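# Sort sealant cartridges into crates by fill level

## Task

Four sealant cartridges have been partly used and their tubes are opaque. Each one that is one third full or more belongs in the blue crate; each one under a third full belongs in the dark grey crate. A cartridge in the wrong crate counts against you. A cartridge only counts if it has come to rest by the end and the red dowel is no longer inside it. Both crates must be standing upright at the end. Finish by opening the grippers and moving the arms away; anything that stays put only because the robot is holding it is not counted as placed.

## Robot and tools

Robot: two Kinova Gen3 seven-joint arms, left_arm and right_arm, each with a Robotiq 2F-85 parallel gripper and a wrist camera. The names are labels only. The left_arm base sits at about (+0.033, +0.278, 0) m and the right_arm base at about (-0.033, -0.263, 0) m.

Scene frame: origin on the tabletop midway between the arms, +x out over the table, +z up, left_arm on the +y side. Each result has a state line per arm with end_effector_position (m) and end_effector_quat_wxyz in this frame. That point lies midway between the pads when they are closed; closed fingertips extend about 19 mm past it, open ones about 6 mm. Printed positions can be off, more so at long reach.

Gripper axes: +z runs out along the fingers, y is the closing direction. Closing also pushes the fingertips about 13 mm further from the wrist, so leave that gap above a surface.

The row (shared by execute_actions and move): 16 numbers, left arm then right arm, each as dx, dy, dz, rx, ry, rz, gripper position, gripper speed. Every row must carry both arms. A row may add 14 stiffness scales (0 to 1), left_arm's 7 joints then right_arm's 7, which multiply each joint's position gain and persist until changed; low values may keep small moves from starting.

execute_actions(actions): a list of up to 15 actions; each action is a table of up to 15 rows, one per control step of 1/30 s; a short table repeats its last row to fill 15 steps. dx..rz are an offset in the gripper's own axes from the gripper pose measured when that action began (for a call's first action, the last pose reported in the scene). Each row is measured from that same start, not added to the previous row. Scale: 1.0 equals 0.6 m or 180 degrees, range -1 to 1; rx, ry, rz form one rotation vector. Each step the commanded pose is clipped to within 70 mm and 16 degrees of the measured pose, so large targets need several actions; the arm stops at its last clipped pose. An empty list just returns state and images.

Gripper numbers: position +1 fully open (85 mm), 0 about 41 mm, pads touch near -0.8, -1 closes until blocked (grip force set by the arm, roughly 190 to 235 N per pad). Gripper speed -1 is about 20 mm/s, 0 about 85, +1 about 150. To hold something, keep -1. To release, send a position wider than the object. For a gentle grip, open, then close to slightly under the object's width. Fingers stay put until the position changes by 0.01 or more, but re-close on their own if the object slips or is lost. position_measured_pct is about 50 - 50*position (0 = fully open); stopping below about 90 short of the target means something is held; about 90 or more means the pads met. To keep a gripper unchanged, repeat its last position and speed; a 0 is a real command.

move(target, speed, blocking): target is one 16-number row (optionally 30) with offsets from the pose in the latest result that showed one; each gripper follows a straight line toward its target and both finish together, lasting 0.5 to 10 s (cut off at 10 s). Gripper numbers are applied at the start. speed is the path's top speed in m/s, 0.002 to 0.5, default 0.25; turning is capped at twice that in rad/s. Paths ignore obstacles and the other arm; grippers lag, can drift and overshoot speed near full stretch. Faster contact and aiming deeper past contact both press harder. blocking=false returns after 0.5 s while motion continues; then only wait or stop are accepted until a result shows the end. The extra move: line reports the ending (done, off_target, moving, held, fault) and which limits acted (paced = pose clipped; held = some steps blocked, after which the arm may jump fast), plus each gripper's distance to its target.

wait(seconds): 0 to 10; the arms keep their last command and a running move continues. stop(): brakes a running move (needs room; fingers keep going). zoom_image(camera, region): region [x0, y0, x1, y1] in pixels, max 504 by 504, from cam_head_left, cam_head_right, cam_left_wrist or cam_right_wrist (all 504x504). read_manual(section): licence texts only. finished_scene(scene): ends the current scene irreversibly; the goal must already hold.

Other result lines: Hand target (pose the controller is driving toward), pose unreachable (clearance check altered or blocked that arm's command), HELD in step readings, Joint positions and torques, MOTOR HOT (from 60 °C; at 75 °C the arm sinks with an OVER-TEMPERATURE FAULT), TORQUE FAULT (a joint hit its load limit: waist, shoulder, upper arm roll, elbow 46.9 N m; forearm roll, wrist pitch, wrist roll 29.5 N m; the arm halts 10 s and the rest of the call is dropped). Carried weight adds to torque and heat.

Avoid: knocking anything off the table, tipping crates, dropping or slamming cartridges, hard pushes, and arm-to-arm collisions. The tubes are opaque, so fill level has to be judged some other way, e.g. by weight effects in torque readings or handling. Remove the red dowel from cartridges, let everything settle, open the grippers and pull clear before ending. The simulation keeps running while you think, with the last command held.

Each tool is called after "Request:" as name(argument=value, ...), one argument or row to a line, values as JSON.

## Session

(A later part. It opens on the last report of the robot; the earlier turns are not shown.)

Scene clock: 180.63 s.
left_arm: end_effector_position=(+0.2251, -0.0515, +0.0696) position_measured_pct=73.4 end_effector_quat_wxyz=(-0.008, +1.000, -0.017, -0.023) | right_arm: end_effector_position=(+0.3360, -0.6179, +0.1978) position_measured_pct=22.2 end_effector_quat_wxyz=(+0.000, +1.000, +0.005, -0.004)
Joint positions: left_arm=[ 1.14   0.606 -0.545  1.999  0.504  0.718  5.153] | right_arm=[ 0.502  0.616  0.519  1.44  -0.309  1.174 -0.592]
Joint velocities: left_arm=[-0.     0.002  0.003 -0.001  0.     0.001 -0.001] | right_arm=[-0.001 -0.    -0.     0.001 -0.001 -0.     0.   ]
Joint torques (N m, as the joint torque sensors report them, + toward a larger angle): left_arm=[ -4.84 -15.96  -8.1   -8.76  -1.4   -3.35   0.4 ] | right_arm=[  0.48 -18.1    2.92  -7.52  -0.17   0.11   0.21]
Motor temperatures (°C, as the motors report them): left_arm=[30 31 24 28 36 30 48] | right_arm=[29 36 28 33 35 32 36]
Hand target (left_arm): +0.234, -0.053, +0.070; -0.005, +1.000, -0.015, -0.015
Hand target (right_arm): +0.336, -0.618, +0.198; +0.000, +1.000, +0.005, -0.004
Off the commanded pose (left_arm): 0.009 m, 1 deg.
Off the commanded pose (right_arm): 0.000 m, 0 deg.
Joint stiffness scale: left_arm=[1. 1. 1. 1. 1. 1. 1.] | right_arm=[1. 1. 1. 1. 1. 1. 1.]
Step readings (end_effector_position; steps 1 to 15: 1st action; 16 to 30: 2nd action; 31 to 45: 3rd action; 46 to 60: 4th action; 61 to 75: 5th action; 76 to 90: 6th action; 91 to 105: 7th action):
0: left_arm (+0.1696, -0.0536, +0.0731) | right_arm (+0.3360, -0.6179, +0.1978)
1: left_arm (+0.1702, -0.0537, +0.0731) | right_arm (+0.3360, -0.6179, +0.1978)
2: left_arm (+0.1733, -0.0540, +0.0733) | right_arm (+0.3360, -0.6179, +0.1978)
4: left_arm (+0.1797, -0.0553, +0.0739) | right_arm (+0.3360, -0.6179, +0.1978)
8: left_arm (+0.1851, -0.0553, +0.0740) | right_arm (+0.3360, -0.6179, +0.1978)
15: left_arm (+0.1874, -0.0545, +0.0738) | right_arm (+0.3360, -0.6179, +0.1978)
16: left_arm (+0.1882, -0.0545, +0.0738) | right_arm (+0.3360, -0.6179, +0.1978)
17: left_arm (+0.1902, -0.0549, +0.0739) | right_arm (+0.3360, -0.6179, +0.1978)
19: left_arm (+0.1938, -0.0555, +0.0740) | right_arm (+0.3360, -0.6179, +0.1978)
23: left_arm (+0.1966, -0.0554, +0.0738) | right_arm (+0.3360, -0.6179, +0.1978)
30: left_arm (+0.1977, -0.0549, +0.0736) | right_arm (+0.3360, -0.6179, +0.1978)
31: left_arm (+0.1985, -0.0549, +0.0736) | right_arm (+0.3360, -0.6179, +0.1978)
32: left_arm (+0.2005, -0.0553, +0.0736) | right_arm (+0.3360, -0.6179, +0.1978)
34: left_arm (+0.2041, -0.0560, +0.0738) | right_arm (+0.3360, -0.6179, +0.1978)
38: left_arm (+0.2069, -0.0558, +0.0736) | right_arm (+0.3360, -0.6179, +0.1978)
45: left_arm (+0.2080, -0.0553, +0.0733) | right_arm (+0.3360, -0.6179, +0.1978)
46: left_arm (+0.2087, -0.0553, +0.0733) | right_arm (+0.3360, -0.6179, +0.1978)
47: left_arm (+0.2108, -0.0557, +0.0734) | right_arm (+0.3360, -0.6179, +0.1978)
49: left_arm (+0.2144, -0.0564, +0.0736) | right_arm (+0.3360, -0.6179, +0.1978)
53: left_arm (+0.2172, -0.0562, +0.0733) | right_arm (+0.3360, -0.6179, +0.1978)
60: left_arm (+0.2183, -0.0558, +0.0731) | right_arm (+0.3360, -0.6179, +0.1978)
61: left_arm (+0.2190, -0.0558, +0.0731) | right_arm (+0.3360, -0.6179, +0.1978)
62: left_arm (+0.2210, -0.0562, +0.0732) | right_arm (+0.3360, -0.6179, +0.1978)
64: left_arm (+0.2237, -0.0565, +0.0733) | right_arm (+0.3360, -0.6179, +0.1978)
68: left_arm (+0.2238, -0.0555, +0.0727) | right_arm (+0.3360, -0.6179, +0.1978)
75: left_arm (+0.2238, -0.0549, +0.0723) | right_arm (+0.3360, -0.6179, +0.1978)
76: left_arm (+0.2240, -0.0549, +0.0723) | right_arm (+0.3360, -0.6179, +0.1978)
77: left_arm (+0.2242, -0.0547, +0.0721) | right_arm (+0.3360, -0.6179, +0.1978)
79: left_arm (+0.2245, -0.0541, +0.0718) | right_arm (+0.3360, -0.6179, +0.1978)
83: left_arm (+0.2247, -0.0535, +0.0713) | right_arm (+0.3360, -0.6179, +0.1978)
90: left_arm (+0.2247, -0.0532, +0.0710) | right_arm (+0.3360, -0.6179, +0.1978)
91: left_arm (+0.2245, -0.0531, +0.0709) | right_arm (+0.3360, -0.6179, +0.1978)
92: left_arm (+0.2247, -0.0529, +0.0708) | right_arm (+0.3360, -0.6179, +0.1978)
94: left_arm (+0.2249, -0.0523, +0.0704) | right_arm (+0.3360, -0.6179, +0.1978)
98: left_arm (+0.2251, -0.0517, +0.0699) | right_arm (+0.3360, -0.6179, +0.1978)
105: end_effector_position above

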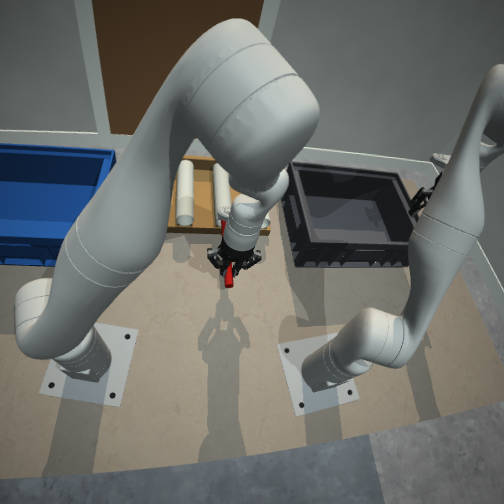

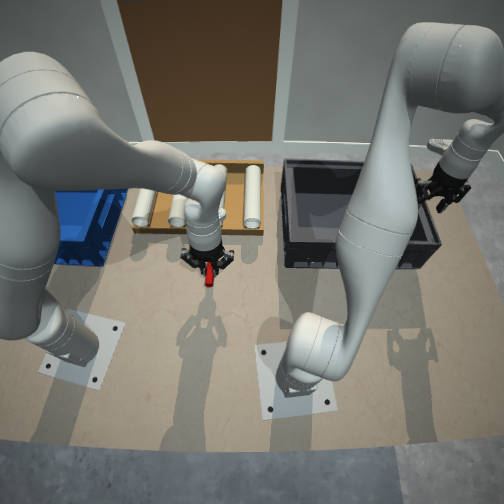

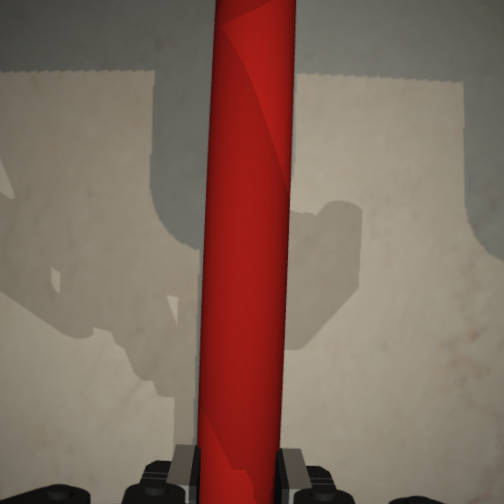

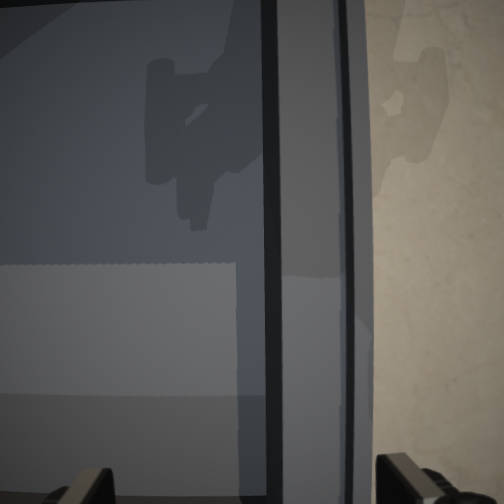

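Request:
move(
  target=[-0.095, 0, -0.005, -0.005, 0.0146, -0.007, -1, 0.5, 0, 0, 0, 0, 0, 0, 0.55, 0.5],
  speed=0.2,
)

Request:
move(
  target=[0, 0.187, 0, 0, 0, 0, -1, 0.5, 0, 0, 0, 0, 0, 0, 0.55, 0.5],
  speed=0.2,
)

Request:
execute_actions(
  actions=[
    [[0.03,0,0,0,0,0,-1,0.5,0,0,0,0,0,0,0.55,0.5]],
    [[0.016,0,0.002,0.0013,-0.0013,0.0023,-1,0.5,0,0,0,0,0,0,0.55,0.5]],
    [[0.016,0,0.002,0.0013,-0.0013,0.0023,-1,0.5,0,0,0,0,0,0,0.55,0.5]],
    [[0.016,0,0.002,0.0013,-0.0013,0.0023,-1,0.5,0,0,0,0,0,0,0.55,0.5]],
    [[0.016,0,0.002,0.0013,-0.0013,0.0023,-1,0.5,0,0,0,0,0,0,0.55,0.5]],
    [[0.016,0,0.002,0.0013,-0.0013,0.0023,-1,0.5,0,0,0,0,0,0,0.55,0.5]],
  ],
)

Scene clock: 198.13 s.
left_arm: end_effector_position=(+0.1667, -0.0503, +0.0740) position_measured_pct=73.4 end_effector_quat_wxyz=(-0.001, +1.000, -0.006, -0.004) | right_arm: end_effector_position=(+0.3360, -0.6179, +0.1978) position_measured_pct=22.2 end_effector_quat_wxyz=(+0.000, +1.000, +0.005, -0.004)
Joint positions: left_arm=[ 1.32   0.54  -0.559  2.115  0.498  0.621  5.314] | right_arm=[ 0.502  0.616  0.519  1.44  -0.309  1.174 -0.592]
Joint velocities: left_arm=[ 0.018 -0.003 -0.013 -0.    -0.    -0.001 -0.001] | right_arm=[ 0.     0.    -0.    -0.002  0.001  0.001 -0.   ]
Joint torques (N m, as the joint torque sensors report them, + toward a larger angle): left_arm=[ -0.23 -14.78  -2.92  -4.48   0.    -0.15   0.19] | right_arm=[  0.63 -17.79   3.4   -7.92   0.21   0.2    0.24]
Motor temperatures (°C, as the motors report them): left_arm=[30 31 24 28 36 30 48] | right_arm=[29 36 28 33 35 32 36]
Hand target (left_arm): +0.168, -0.049, +0.075; -0.000, +1.000, -0.006, -0.000
Hand target (right_arm): +0.336, -0.618, +0.198; +0.000, +1.000, +0.005, -0.004
Off the commanded pose (left_arm): 0.002 m, 0 deg.
Off the commanded pose (right_arm): 0.000 m, 0 deg.
Joint stiffness scale: left_arm=[1. 1. 1. 1. 1. 1. 1.] | right_arm=[1. 1. 1. 1. 1. 1. 1.]
move: done

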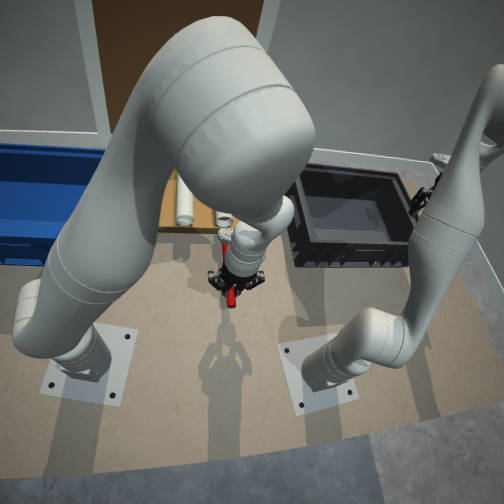

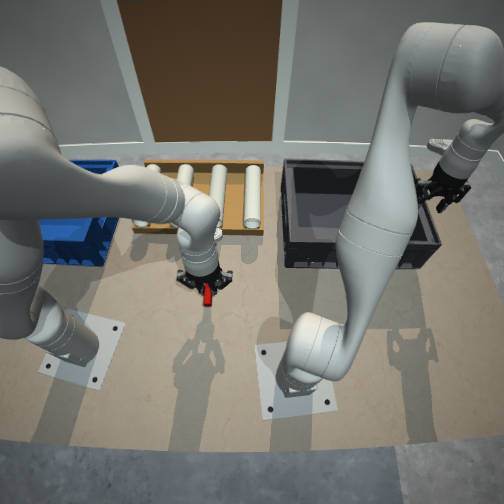

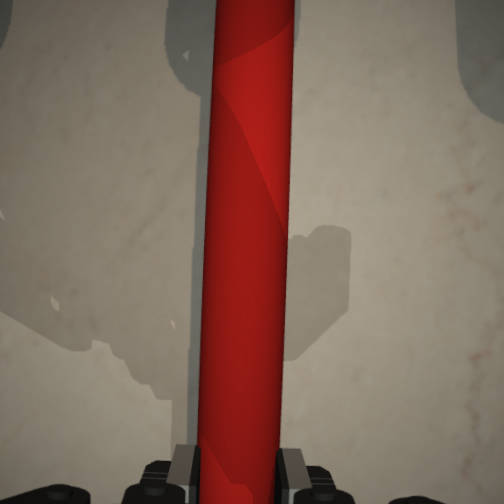

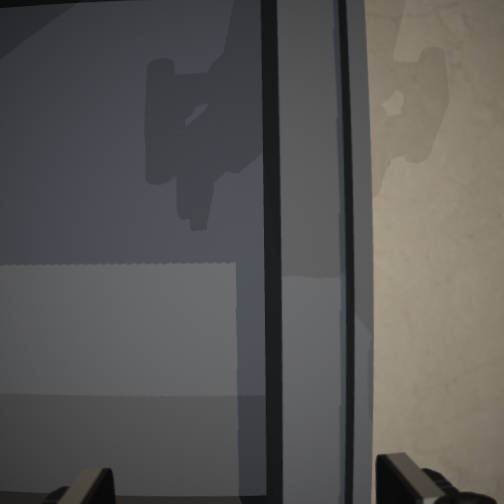

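Scene clock: 199.27 s.
left_arm: end_effector_position=(+0.1653, -0.1635, +0.0749) position_measured_pct=73.4 end_effector_quat_wxyz=(+0.003, +1.000, -0.006, -0.004) | right_arm: end_effector_position=(+0.3360, -0.6179, +0.1978) position_measured_pct=22.2 end_effector_quat_wxyz=(+0.000, +1.000, +0.005, -0.004)
Joint positions: left_arm=[ 1.377  0.7   -0.552  1.767  0.498  0.815  5.485] | right_arm=[ 0.502  0.616  0.519  1.44  -0.309  1.174 -0.592]
Joint velocities: left_arm=[ 0.004  0.003  0.002 -0.001  0.     0.003 -0.   ] | right_arm=[ 0.     0.     0.     0.001  0.001 -0.002 -0.002]
Joint torques (N m, as the joint torque sensors report them, + toward a larger angle): left_arm=[ -0.01 -19.03  -3.51  -6.3   -0.29  -0.04   0.1 ] | right_arm=[  0.35 -18.19   3.23  -8.14   0.37  -0.01   0.13]
Motor temperatures (°C, as the motors report them): left_arm=[30 31 24 28 36 30 48] | right_arm=[29 36 28 33 35 32 36]
Hand target (left_arm): +0.165, -0.163, +0.074; -0.001, +1.000, -0.006, -0.004
Hand target (right_arm): +0.336, -0.618, +0.198; +0.000, +1.000, +0.005, -0.004
Off the commanded pose (left_arm): 0.001 m, 0 deg.
Off the commanded pose (right_arm): 0.000 m, 0 deg.
Joint stiffness scale: left_arm=[1. 1. 1. 1. 1. 1. 1.] | right_arm=[1. 1. 1. 1. 1. 1. 1.]
move: done

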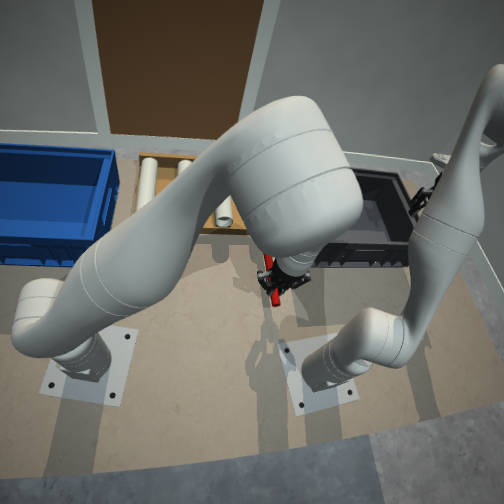

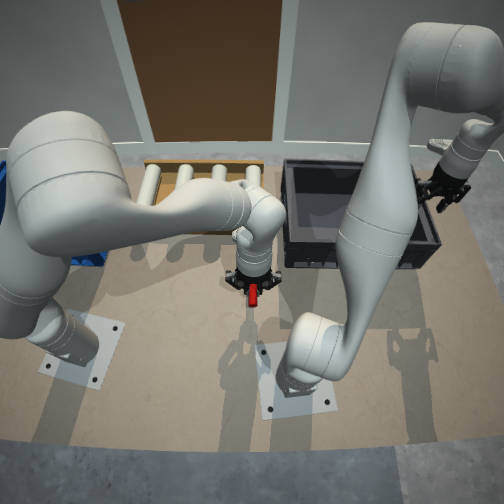

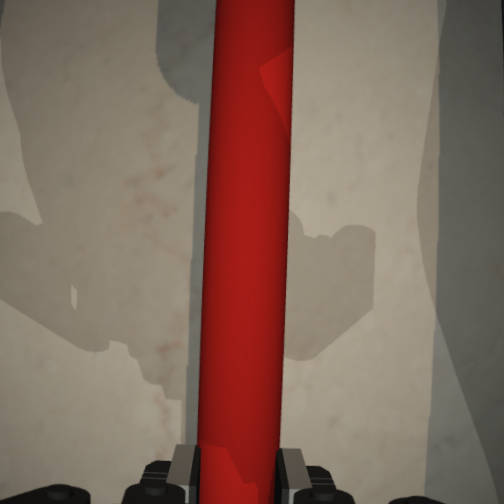

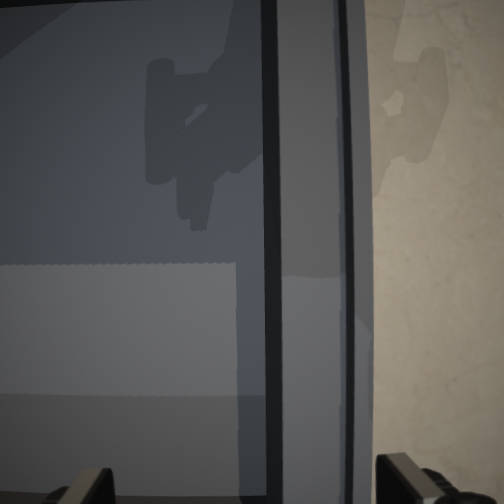

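Scene clock: 202.27 s.
left_arm: end_effector_position=(+0.2351, -0.1676, +0.0761) position_measured_pct=73.4 end_effector_quat_wxyz=(+0.007, +1.000, -0.003, -0.002) | right_arm: end_effector_position=(+0.3360, -0.6179, +0.1978) position_measured_pct=22.2 end_effector_quat_wxyz=(+0.000, +1.000, +0.005, -0.004)
Joint positions: left_arm=[ 1.227  0.74  -0.548  1.672  0.498  0.86   5.378] | right_arm=[ 0.502  0.616  0.519  1.44  -0.309  1.174 -0.592]
Joint velocities: left_arm=[-0.004 -0.001  0.    -0.    -0.     0.     0.   ] | right_arm=[ 0.    -0.001  0.     0.001 -0.     0.001  0.   ]
Joint torques (N m, as the joint torque sensors report them, + toward a larger angle): left_arm=[  0.03 -19.79  -3.7   -6.34  -0.12  -0.06  -0.04] | right_arm=[ -0.06 -18.35   3.41  -7.69   0.18   0.07   0.04]
Motor temperatures (°C, as the motors report them): left_arm=[30 31 24 28 36 30 48] | right_arm=[29 36 28 33 35 32 36]
Hand target (left_arm): +0.234, -0.167, +0.075; +0.005, +1.000, -0.007, -0.004
Hand target (right_arm): +0.336, -0.618, +0.198; +0.000, +1.000, +0.005, -0.004
Off the commanded pose (left_arm): 0.002 m, 1 deg.
Off the commanded pose (right_arm): 0.000 m, 0 deg.
Joint stiffness scale: left_arm=[1. 1. 1. 1. 1. 1. 1.] | right_arm=[1. 1. 1. 1. 1. 1. 1.]
Step readings (end_effector_position; steps 1 to 15: 1st action; 16 to 30: 2nd action; 31 to 45: 3rd action; 46 to 60: 4th action; 61 to 75: 5th action; 76 to 90: 6th action):
0: left_arm (+0.1653, -0.1635, +0.0749) | right_arm (+0.3360, -0.6179, +0.1978)
1: left_arm (+0.1660, -0.1636, +0.0749) | right_arm (+0.3360, -0.6179, +0.1978)
2: left_arm (+0.1690, -0.1640, +0.0752) | right_arm (+0.3360, -0.6179, +0.1978)
4: left_arm (+0.1753, -0.1650, +0.0758) | right_arm (+0.3360, -0.6179, +0.1978)
8: left_arm (+0.1808, -0.1650, +0.0759) | right_arm (+0.3360, -0.6179, +0.1978)
15: left_arm (+0.1832, -0.1646, +0.0759) | right_arm (+0.3360, -0.6179, +0.1978)
16: left_arm (+0.1840, -0.1646, +0.0759) | right_arm (+0.3360, -0.6179, +0.1978)
17: left_arm (+0.1859, -0.1650, +0.0760) | right_arm (+0.3360, -0.6179, +0.1978)
19: left_arm (+0.1895, -0.1656, +0.0762) | right_arm (+0.3360, -0.6179, +0.1978)
23: left_arm (+0.1924, -0.1655, +0.0761) | right_arm (+0.3360, -0.6179, +0.1978)
30: left_arm (+0.1937, -0.1651, +0.0759) | right_arm (+0.3360, -0.6179, +0.1978)
31: left_arm (+0.1944, -0.1652, +0.0759) | right_arm (+0.3360, -0.6179, +0.1978)
32: left_arm (+0.1963, -0.1656, +0.0761) | right_arm (+0.3360, -0.6179, +0.1978)
34: left_arm (+0.1999, -0.1662, +0.0763) | right_arm (+0.3360, -0.6179, +0.1978)
38: left_arm (+0.2028, -0.1661, +0.0761) | right_arm (+0.3360, -0.6179, +0.1978)
45: left_arm (+0.2041, -0.1657, +0.0759) | right_arm (+0.3360, -0.6179, +0.1978)
46: left_arm (+0.2048, -0.1658, +0.0760) | right_arm (+0.3360, -0.6179, +0.1978)
47: left_arm (+0.2067, -0.1662, +0.0761) | right_arm (+0.3360, -0.6179, +0.1978)
49: left_arm (+0.2103, -0.1668, +0.0764) | right_arm (+0.3360, -0.6179, +0.1978)
53: left_arm (+0.2132, -0.1667, +0.0762) | right_arm (+0.3360, -0.6179, +0.1978)
60: left_arm (+0.2145, -0.1663, +0.0760) | right_arm (+0.3360, -0.6179, +0.1978)
61: left_arm (+0.2152, -0.1664, +0.0760) | right_arm (+0.3360, -0.6179, +0.1978)
62: left_arm (+0.2171, -0.1668, +0.0762) | right_arm (+0.3360, -0.6179, +0.1978)
64: left_arm (+0.2207, -0.1675, +0.0765) | right_arm (+0.3360, -0.6179, +0.1978)
68: left_arm (+0.2236, -0.1673, +0.0763) | right_arm (+0.3360, -0.6179, +0.1978)
75: left_arm (+0.2248, -0.1670, +0.0761) | right_arm (+0.3360, -0.6179, +0.1978)
76: left_arm (+0.2255, -0.1670, +0.0761) | right_arm (+0.3360, -0.6179, +0.1978)
77: left_arm (+0.2275, -0.1675, +0.0763) | right_arm (+0.3360, -0.6179, +0.1978)
79: left_arm (+0.2311, -0.1681, +0.0766) | right_arm (+0.3360, -0.6179, +0.1978)
83: left_arm (+0.2340, -0.1680, +0.0764) | right_arm (+0.3360, -0.6179, +0.1978)
90: end_effector_position above

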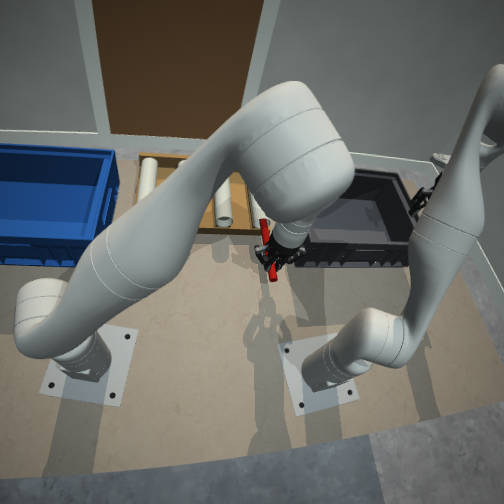

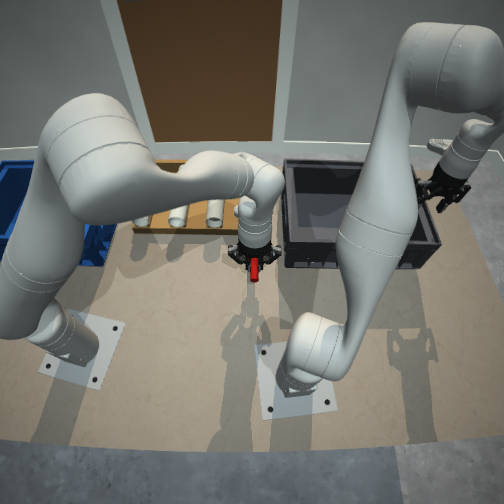

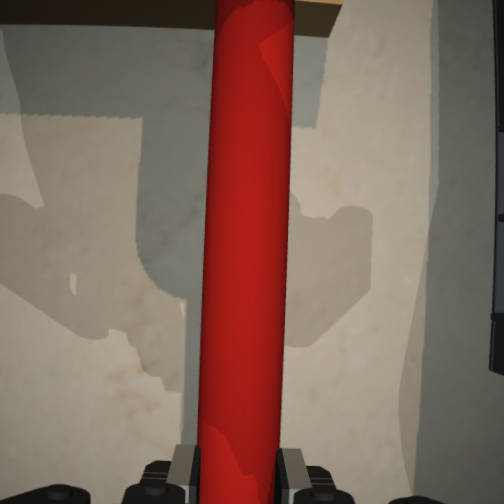

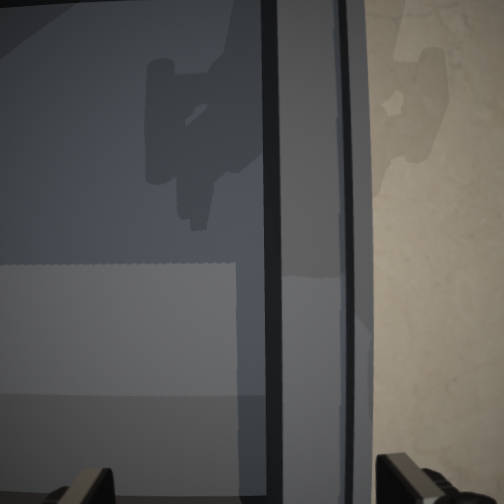

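Request:
execute_actions(
  actions=[
    [[0.016,-0.008,0.002,0.004,0,0.0023,-1,0.5,0,0,0,0,0,0,0.55,0.5]],
    [[0.016,-0.001,0.002,0.0013,-0.0013,0.0023,-1,0.5,0,0,0,0,0,0,0.55,0.5]],
    [[0.016,-0.001,0.002,0.0013,-0.0013,0.0023,-1,0.5,0,0,0,0,0,0,0.55,0.5]],
    [[0.016,-0.001,0.002,0.0013,-0.0013,0.0023,-1,0.5,0,0,0,0,0,0,0.55,0.5]],
  ],
)

Request:
execute_actions(
  actions=[
    [[0.016,-0.001,0.002,0.0013,-0.0013,0.0023,-1,0.5,0,0,0,0,0,0,0.55,0.5]],
    [[0.016,-0.001,0.002,0.0013,-0.0013,0.0023,-1,0.5,0,0,0,0,0,0,0.55,0.5]],
  ],
)

Scene clock: 213.53 s.
left_arm: end_effector_position=(+0.2730, -0.1659, +0.0758) position_measured_pct=73.4 end_effector_quat_wxyz=(+0.007, +1.000, -0.003, -0.003) | right_arm: end_effector_position=(+0.3360, -0.6179, +0.1978) position_measured_pct=22.2 end_effector_quat_wxyz=(+0.000, +1.000, +0.005, -0.004)
Joint positions: left_arm=[ 1.148  0.768 -0.546  1.612  0.497  0.895  5.322] | right_arm=[ 0.502  0.616  0.519  1.44  -0.309  1.174 -0.592]
Joint velocities: left_arm=[-0.004 -0.     0.    -0.001  0.     0.001 -0.   ] | right_arm=[-0.     0.     0.    -0.001  0.    -0.    -0.   ]
Joint torques (N m, as the joint torque sensors report them, + toward a larger angle): left_arm=[ -0.08 -20.46  -3.94  -6.72  -0.27  -0.08   0.27] | right_arm=[  0.38 -18.28   3.4   -7.81   0.06   0.26   0.05]
Motor temperatures (°C, as the motors report them): left_arm=[30 32 24 28 36 30 48] | right_arm=[29 36 28 33 35 32 36]
Hand target (left_arm): +0.272, -0.165, +0.075; +0.004, +1.000, -0.007, -0.005
Hand target (right_arm): +0.336, -0.618, +0.198; +0.000, +1.000, +0.005, -0.004
Off the commanded pose (left_arm): 0.002 m, 1 deg.
Off the commanded pose (right_arm): 0.000 m, 0 deg.
Joint stiffness scale: left_arm=[1. 1. 1. 1. 1. 1. 1.] | right_arm=[1. 1. 1. 1. 1. 1. 1.]
Step readings (end_effector_position; steps 1 to 15: 1st action; 16 to 30: 2nd action; 31 to 45: 3rd action; 46 to 60: 4th action):
0: left_arm (+0.2353, -0.1675, +0.0761) | right_arm (+0.3360, -0.6179, +0.1978)
1: left_arm (+0.2359, -0.1673, +0.0761) | right_arm (+0.3360, -0.6179, +0.1978)
2: left_arm (+0.2372, -0.1670, +0.0761) | right_arm (+0.3360, -0.6179, +0.1978)
4: left_arm (+0.2395, -0.1664, +0.0761) | right_arm (+0.3360, -0.6179, +0.1978)
8: left_arm (+0.2414, -0.1659, +0.0758) | right_arm (+0.3360, -0.6179, +0.1978)
15: left_arm (+0.2423, -0.1655, +0.0756) | right_arm (+0.3360, -0.6179, +0.1978)
16: left_arm (+0.2430, -0.1656, +0.0757) | right_arm (+0.3360, -0.6179, +0.1978)
17: left_arm (+0.2449, -0.1659, +0.0758) | right_arm (+0.3360, -0.6179, +0.1978)
19: left_arm (+0.2485, -0.1663, +0.0761) | right_arm (+0.3360, -0.6179, +0.1978)
23: left_arm (+0.2514, -0.1661, +0.0759) | right_arm (+0.3360, -0.6179, +0.1978)
30: left_arm (+0.2526, -0.1656, +0.0757) | right_arm (+0.3360, -0.6179, +0.1978)
31: left_arm (+0.2533, -0.1657, +0.0757) | right_arm (+0.3360, -0.6179, +0.1978)
32: left_arm (+0.2552, -0.1660, +0.0759) | right_arm (+0.3360, -0.6179, +0.1978)
34: left_arm (+0.2588, -0.1665, +0.0762) | right_arm (+0.3360, -0.6179, +0.1978)
38: left_arm (+0.2617, -0.1662, +0.0760) | right_arm (+0.3360, -0.6179, +0.1978)
45: left_arm (+0.2628, -0.1658, +0.0758) | right_arm (+0.3360, -0.6179, +0.1978)
46: left_arm (+0.2635, -0.1658, +0.0758) | right_arm (+0.3360, -0.6179, +0.1978)
47: left_arm (+0.2655, -0.1662, +0.0760) | right_arm (+0.3360, -0.6179, +0.1978)
49: left_arm (+0.2691, -0.1666, +0.0763) | right_arm (+0.3360, -0.6179, +0.1978)
53: left_arm (+0.2719, -0.1663, +0.0761) | right_arm (+0.3360, -0.6179, +0.1978)
60: end_effector_position above

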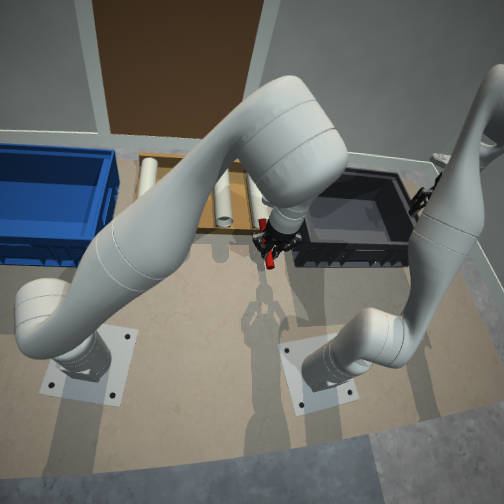

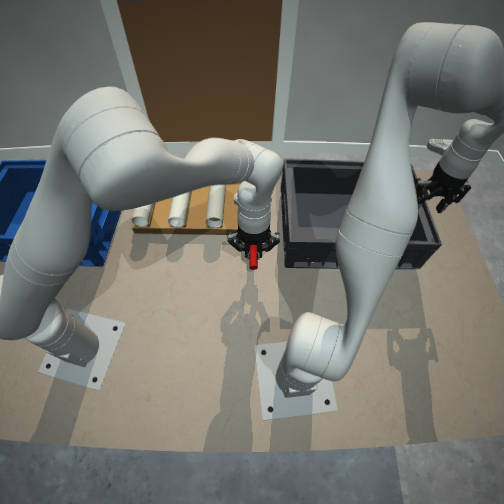

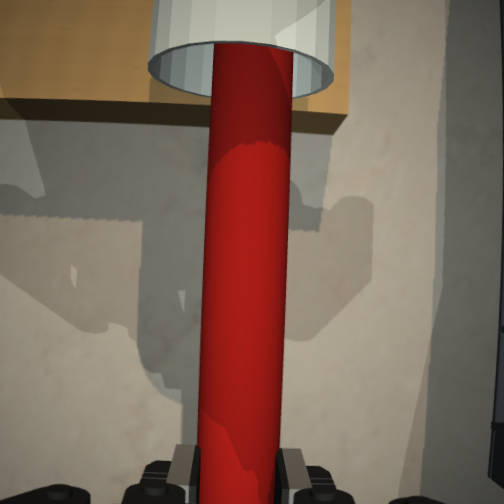

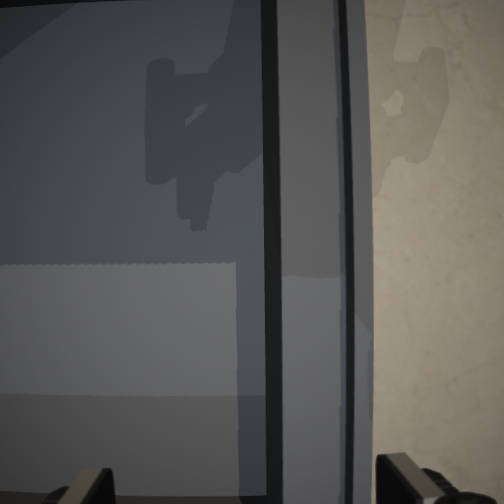

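Scene clock: 214.53 s.
left_arm: end_effector_position=(+0.2934, -0.1662, +0.0761) position_measured_pct=73.4 end_effector_quat_wxyz=(+0.007, +1.000, -0.003, -0.003) | right_arm: end_effector_position=(+0.3360, -0.6179, +0.1978) position_measured_pct=22.2 end_effector_quat_wxyz=(+0.000, +1.000, +0.005, -0.004)
Joint positions: left_arm=[ 1.107  0.784 -0.544  1.574  0.497  0.915  5.297] | right_arm=[ 0.502  0.616  0.519  1.44  -0.309  1.174 -0.592]
Joint velocities: left_arm=[-0.003  0.001  0.001 -0.001 -0.     0.001 -0.   ] | right_arm=[ 0.    -0.001  0.     0.     0.001 -0.    -0.001]
Joint torques (N m, as the joint torque sensors report them, + toward a larger angle): left_arm=[ -0.67 -20.93  -3.8   -6.84  -0.05  -0.04  -0.05] | right_arm=[  0.35 -17.79   3.34  -8.29   0.38   0.15  -0.02]
Motor temperatures (°C, as the motors report them): left_arm=[30 32 24 28 36 30 48] | right_arm=[29 36 28 33 35 32 36]
Hand target (left_arm): +0.293, -0.166, +0.075; +0.005, +1.000, -0.007, -0.005
Hand target (right_arm): +0.336, -0.618, +0.198; +0.000, +1.000, +0.005, -0.004
Off the commanded pose (left_arm): 0.002 m, 1 deg.
Off the commanded pose (right_arm): 0.000 m, 0 deg.
Joint stiffness scale: left_arm=[1. 1. 1. 1. 1. 1. 1.] | right_arm=[1. 1. 1. 1. 1. 1. 1.]
Step readings (end_effector_position; steps 1 to 15: 1st action; 16 to 30: 2nd action):
0: left_arm (+0.2730, -0.1659, +0.0758) | right_arm (+0.3360, -0.6179, +0.1978)
1: left_arm (+0.2738, -0.1660, +0.0759) | right_arm (+0.3360, -0.6179, +0.1978)
2: left_arm (+0.2757, -0.1664, +0.0761) | right_arm (+0.3360, -0.6179, +0.1978)
4: left_arm (+0.2793, -0.1668, +0.0764) | right_arm (+0.3360, -0.6179, +0.1978)
8: left_arm (+0.2822, -0.1665, +0.0762) | right_arm (+0.3360, -0.6179, +0.1978)
15: left_arm (+0.2832, -0.1661, +0.0759) | right_arm (+0.3360, -0.6179, +0.1978)
16: left_arm (+0.2840, -0.1661, +0.0760) | right_arm (+0.3360, -0.6179, +0.1978)
17: left_arm (+0.2859, -0.1666, +0.0762) | right_arm (+0.3360, -0.6179, +0.1978)
19: left_arm (+0.2895, -0.1670, +0.0766) | right_arm (+0.3360, -0.6179, +0.1978)
23: left_arm (+0.2924, -0.1667, +0.0764) | right_arm (+0.3360, -0.6179, +0.1978)
30: end_effector_position above

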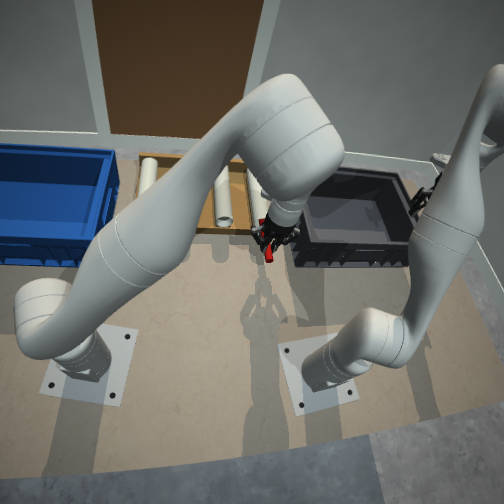

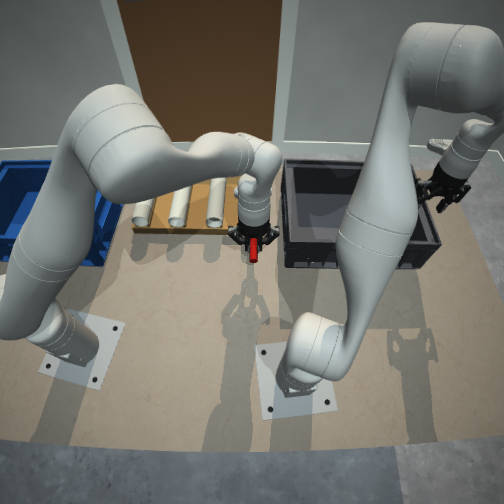

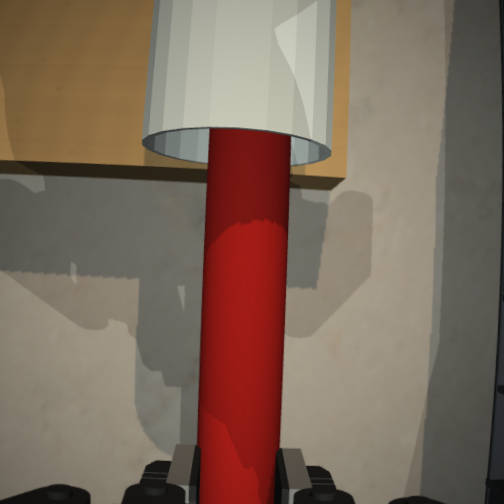

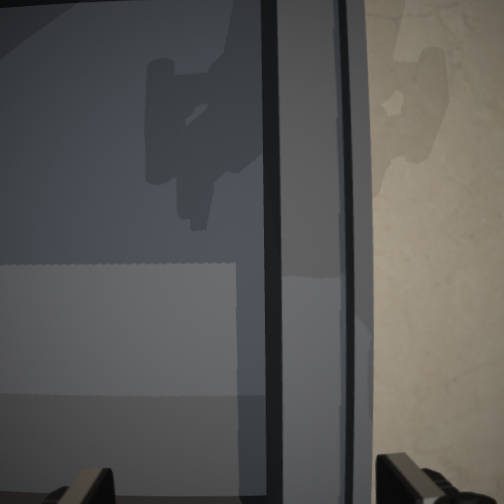

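Request:
execute_actions(
  actions=[],
)

Scene clock: 229.53 s.
left_arm: end_effector_position=(+0.2936, -0.1662, +0.0760) position_measured_pct=73.4 end_effector_quat_wxyz=(+0.007, +1.000, -0.003, -0.003) | right_arm: end_effector_position=(+0.3360, -0.6179, +0.1978) position_measured_pct=22.2 end_effector_quat_wxyz=(+0.000, +1.000, +0.005, -0.004)
Joint positions: left_arm=[ 1.106  0.785 -0.544  1.574  0.497  0.915  5.297] | right_arm=[ 0.502  0.616  0.519  1.44  -0.309  1.174 -0.592]
Joint velocities: left_arm=[ 0.     0.001  0.    -0.     0.     0.    -0.   ] | right_arm=[-0.    -0.    -0.    -0.001 -0.001  0.     0.   ]
Joint torques (N m, as the joint torque sensors report them, + toward a larger angle): left_arm=[ -0.06 -20.9   -3.71  -6.68  -0.09  -0.11   0.13] | right_arm=[  0.07 -17.76   3.28  -7.57  -0.03   0.19   0.2 ]
Motor temperatures (°C, as the motors report them): left_arm=[30 32 24 28 36 30 48] | right_arm=[29 36 28 33 35 32 36]
Hand target (left_arm): +0.293, -0.166, +0.075; +0.005, +1.000, -0.007, -0.005
Hand target (right_arm): +0.336, -0.618, +0.198; +0.000, +1.000, +0.005, -0.004
Off the commanded pose (left_arm): 0.002 m, 1 deg.
Off the commanded pose (right_arm): 0.000 m, 0 deg.
Joint stiffness scale: left_arm=[1. 1. 1. 1. 1. 1. 1.] | right_arm=[1. 1. 1. 1. 1. 1. 1.]

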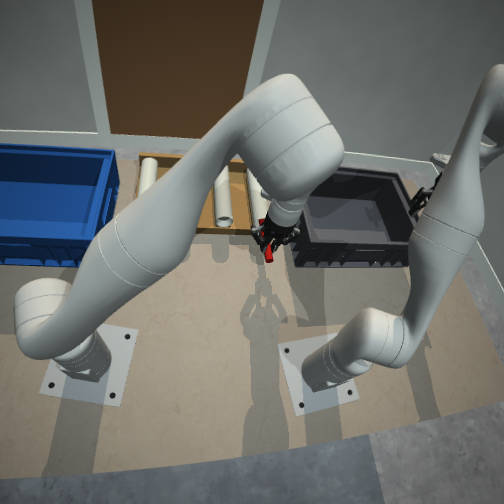

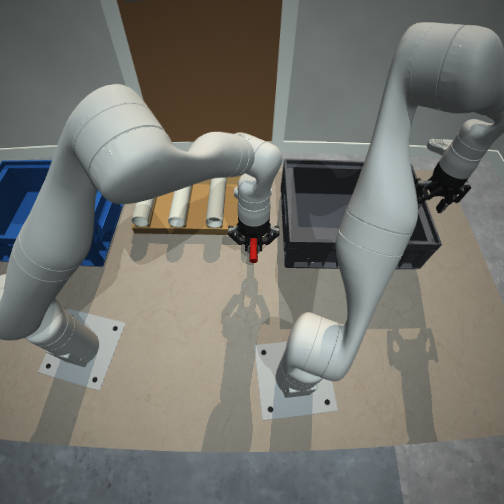

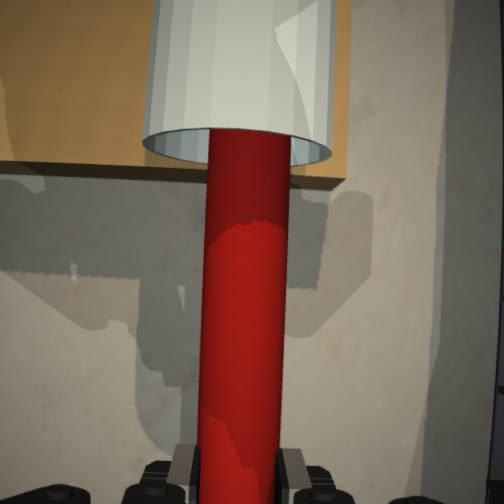

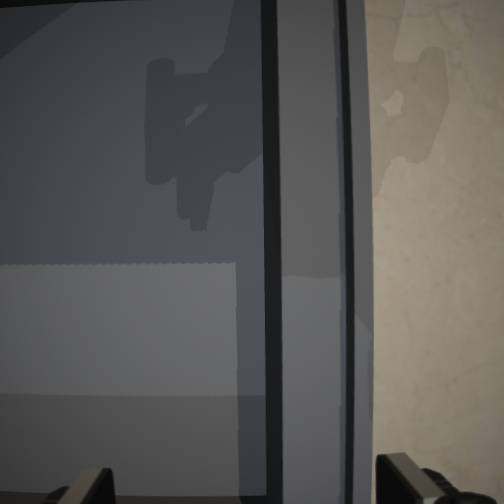

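Request:
execute_actions(
  actions=[
    [[0.016,-0.001,0.002,0.0013,-0.0013,0.0023,-1,0.5,0,0,0,0,0,0,0.55,0.5]],
    [[0.016,-0.001,0.002,0.0013,-0.0013,0.0023,-1,0.5,0,0,0,0,0,0,0.55,0.5]],
  ],
)

Scene clock: 235.20 s.
left_arm: end_effector_position=(+0.3139, -0.1666, +0.0763) position_measured_pct=73.4 end_effector_quat_wxyz=(+0.008, +1.000, -0.003, -0.002) | right_arm: end_effector_position=(+0.3360, -0.6179, +0.1978) position_measured_pct=22.2 end_effector_quat_wxyz=(+0.000, +1.000, +0.005, -0.004)
Joint positions: left_arm=[ 1.067  0.802 -0.543  1.532  0.497  0.937  5.273] | right_arm=[ 0.502  0.616  0.519  1.44  -0.309  1.174 -0.592]
Joint velocities: left_arm=[-0.003 -0.    -0.002 -0.001  0.    -0.    -0.   ] | right_arm=[-0.     0.    -0.    -0.     0.001  0.     0.   ]
Joint torques (N m, as the joint torque sensors report them, + toward a larger angle): left_arm=[ -0.16 -21.18  -3.64  -6.66  -0.19   0.06   0.03] | right_arm=[  0.25 -18.07   3.17  -7.6   -0.03   0.32   0.02]
Motor temperatures (°C, as the motors report them): left_arm=[30 32 24 28 36 30 48] | right_arm=[29 36 28 33 35 32 36]
Hand target (left_arm): +0.313, -0.166, +0.075; +0.005, +1.000, -0.007, -0.004
Hand target (right_arm): +0.336, -0.618, +0.198; +0.000, +1.000, +0.005, -0.004
Off the commanded pose (left_arm): 0.002 m, 1 deg.
Off the commanded pose (right_arm): 0.000 m, 0 deg.
Joint stiffness scale: left_arm=[1. 1. 1. 1. 1. 1. 1.] | right_arm=[1. 1. 1. 1. 1. 1. 1.]
Step readings (end_effector_position; steps 1 to 15: 1st action; 16 to 30: 2nd action):
0: left_arm (+0.2936, -0.1662, +0.0760) | right_arm (+0.3360, -0.6179, +0.1978)
1: left_arm (+0.2943, -0.1663, +0.0761) | right_arm (+0.3360, -0.6179, +0.1978)
2: left_arm (+0.2962, -0.1667, +0.0763) | right_arm (+0.3360, -0.6179, +0.1978)
4: left_arm (+0.2999, -0.1672, +0.0767) | right_arm (+0.3360, -0.6179, +0.1978)
8: left_arm (+0.3027, -0.1669, +0.0765) | right_arm (+0.3360, -0.6179, +0.1978)
15: left_arm (+0.3038, -0.1664, +0.0761) | right_arm (+0.3360, -0.6179, +0.1978)
16: left_arm (+0.3045, -0.1665, +0.0762) | right_arm (+0.3360, -0.6179, +0.1978)
17: left_arm (+0.3065, -0.1669, +0.0765) | right_arm (+0.3360, -0.6179, +0.1978)
19: left_arm (+0.3101, -0.1674, +0.0769) | right_arm (+0.3360, -0.6179, +0.1978)
23: left_arm (+0.3129, -0.1671, +0.0766) | right_arm (+0.3360, -0.6179, +0.1978)
30: end_effector_position above

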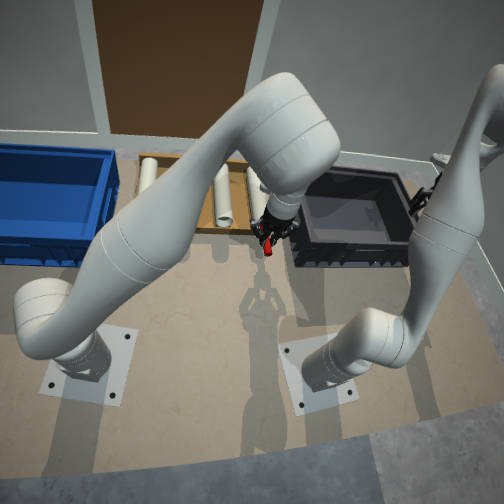

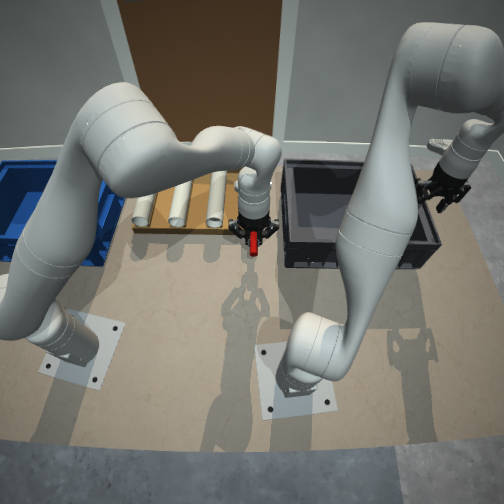

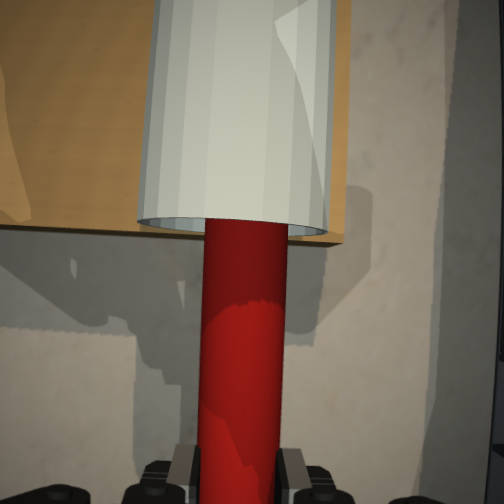

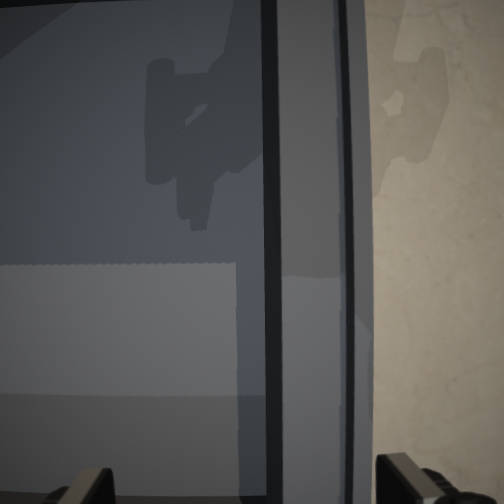

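Request:
execute_actions(
  actions=[
    [[0.016,-0.001,0.002,0.0013,-0.0013,0.0023,-1,0.5,0,0,0,0,0,0,0.55,0.5]],
    [[0.016,-0.001,0.002,0.0013,-0.0013,0.0023,-1,0.5,0,0,0,0,0,0,0.55,0.5]],
  ],
)

Scene clock: 239.73 s.
left_arm: end_effector_position=(+0.3342, -0.1672, +0.0767) position_measured_pct=73.4 end_effector_quat_wxyz=(+0.008, +1.000, -0.003, -0.002) | right_arm: end_effector_position=(+0.3360, -0.6179, +0.1978) position_measured_pct=22.2 end_effector_quat_wxyz=(+0.000, +1.000, +0.005, -0.004)
Joint positions: left_arm=[ 1.028  0.822 -0.542  1.487  0.497  0.961  5.252] | right_arm=[ 0.502  0.616  0.519  1.44  -0.309  1.174 -0.592]
Joint velocities: left_arm=[-0.003  0.001  0.001 -0.001 -0.    -0.     0.   ] | right_arm=[-0.001 -0.    -0.     0.     0.    -0.     0.   ]
Joint torques (N m, as the joint torque sensors report them, + toward a larger angle): left_arm=[ -0.08 -22.33  -3.92  -7.19  -0.15  -0.23  -0.02] | right_arm=[  0.11 -17.67   3.73  -7.66   0.21   0.13   0.29]
Motor temperatures (°C, as the motors report them): left_arm=[30 32 24 28 36 30 48] | right_arm=[29 36 28 33 35 32 36]
Hand target (left_arm): +0.334, -0.166, +0.075; +0.006, +1.000, -0.007, -0.004
Hand target (right_arm): +0.336, -0.618, +0.198; +0.000, +1.000, +0.005, -0.004
Off the commanded pose (left_arm): 0.002 m, 1 deg.
Off the commanded pose (right_arm): 0.000 m, 0 deg.
Joint stiffness scale: left_arm=[1. 1. 1. 1. 1. 1. 1.] | right_arm=[1. 1. 1. 1. 1. 1. 1.]
Step readings (end_effector_position; steps 1 to 15: 1st action; 16 to 30: 2nd action):
0: left_arm (+0.3141, -0.1665, +0.0762) | right_arm (+0.3360, -0.6179, +0.1978)
1: left_arm (+0.3148, -0.1666, +0.0763) | right_arm (+0.3360, -0.6179, +0.1978)
2: left_arm (+0.3167, -0.1671, +0.0766) | right_arm (+0.3360, -0.6179, +0.1978)
4: left_arm (+0.3203, -0.1677, +0.0771) | right_arm (+0.3360, -0.6179, +0.1978)
8: left_arm (+0.3231, -0.1674, +0.0768) | right_arm (+0.3360, -0.6179, +0.1978)
15: left_arm (+0.3241, -0.1669, +0.0765) | right_arm (+0.3360, -0.6179, +0.1978)
16: left_arm (+0.3248, -0.1670, +0.0765) | right_arm (+0.3360, -0.6179, +0.1978)
17: left_arm (+0.3267, -0.1675, +0.0768) | right_arm (+0.3360, -0.6179, +0.1978)
19: left_arm (+0.3304, -0.1680, +0.0773) | right_arm (+0.3360, -0.6179, +0.1978)
23: left_arm (+0.3332, -0.1677, +0.0770) | right_arm (+0.3360, -0.6179, +0.1978)
30: end_effector_position above

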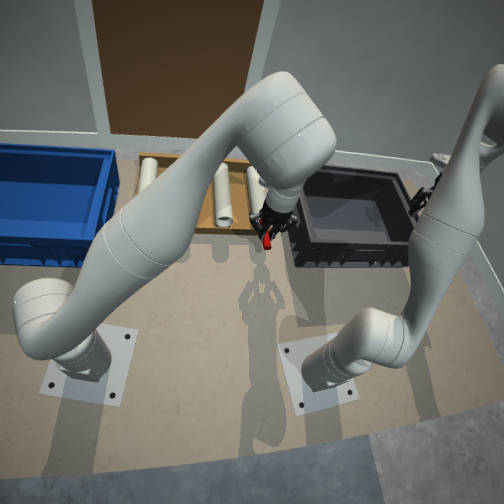

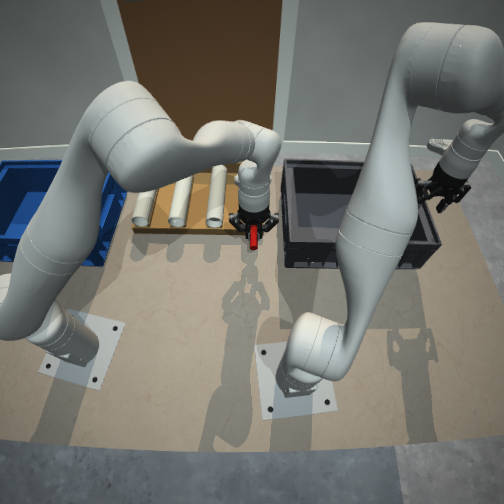

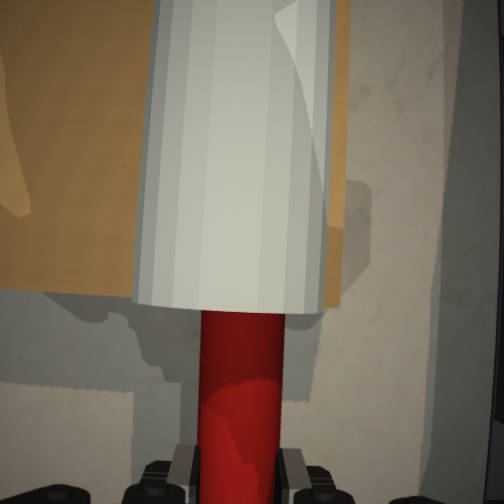

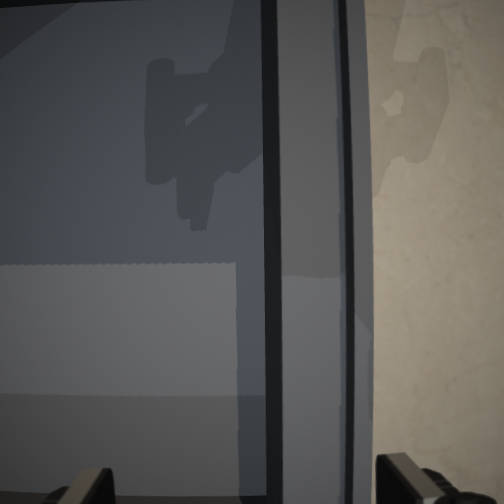

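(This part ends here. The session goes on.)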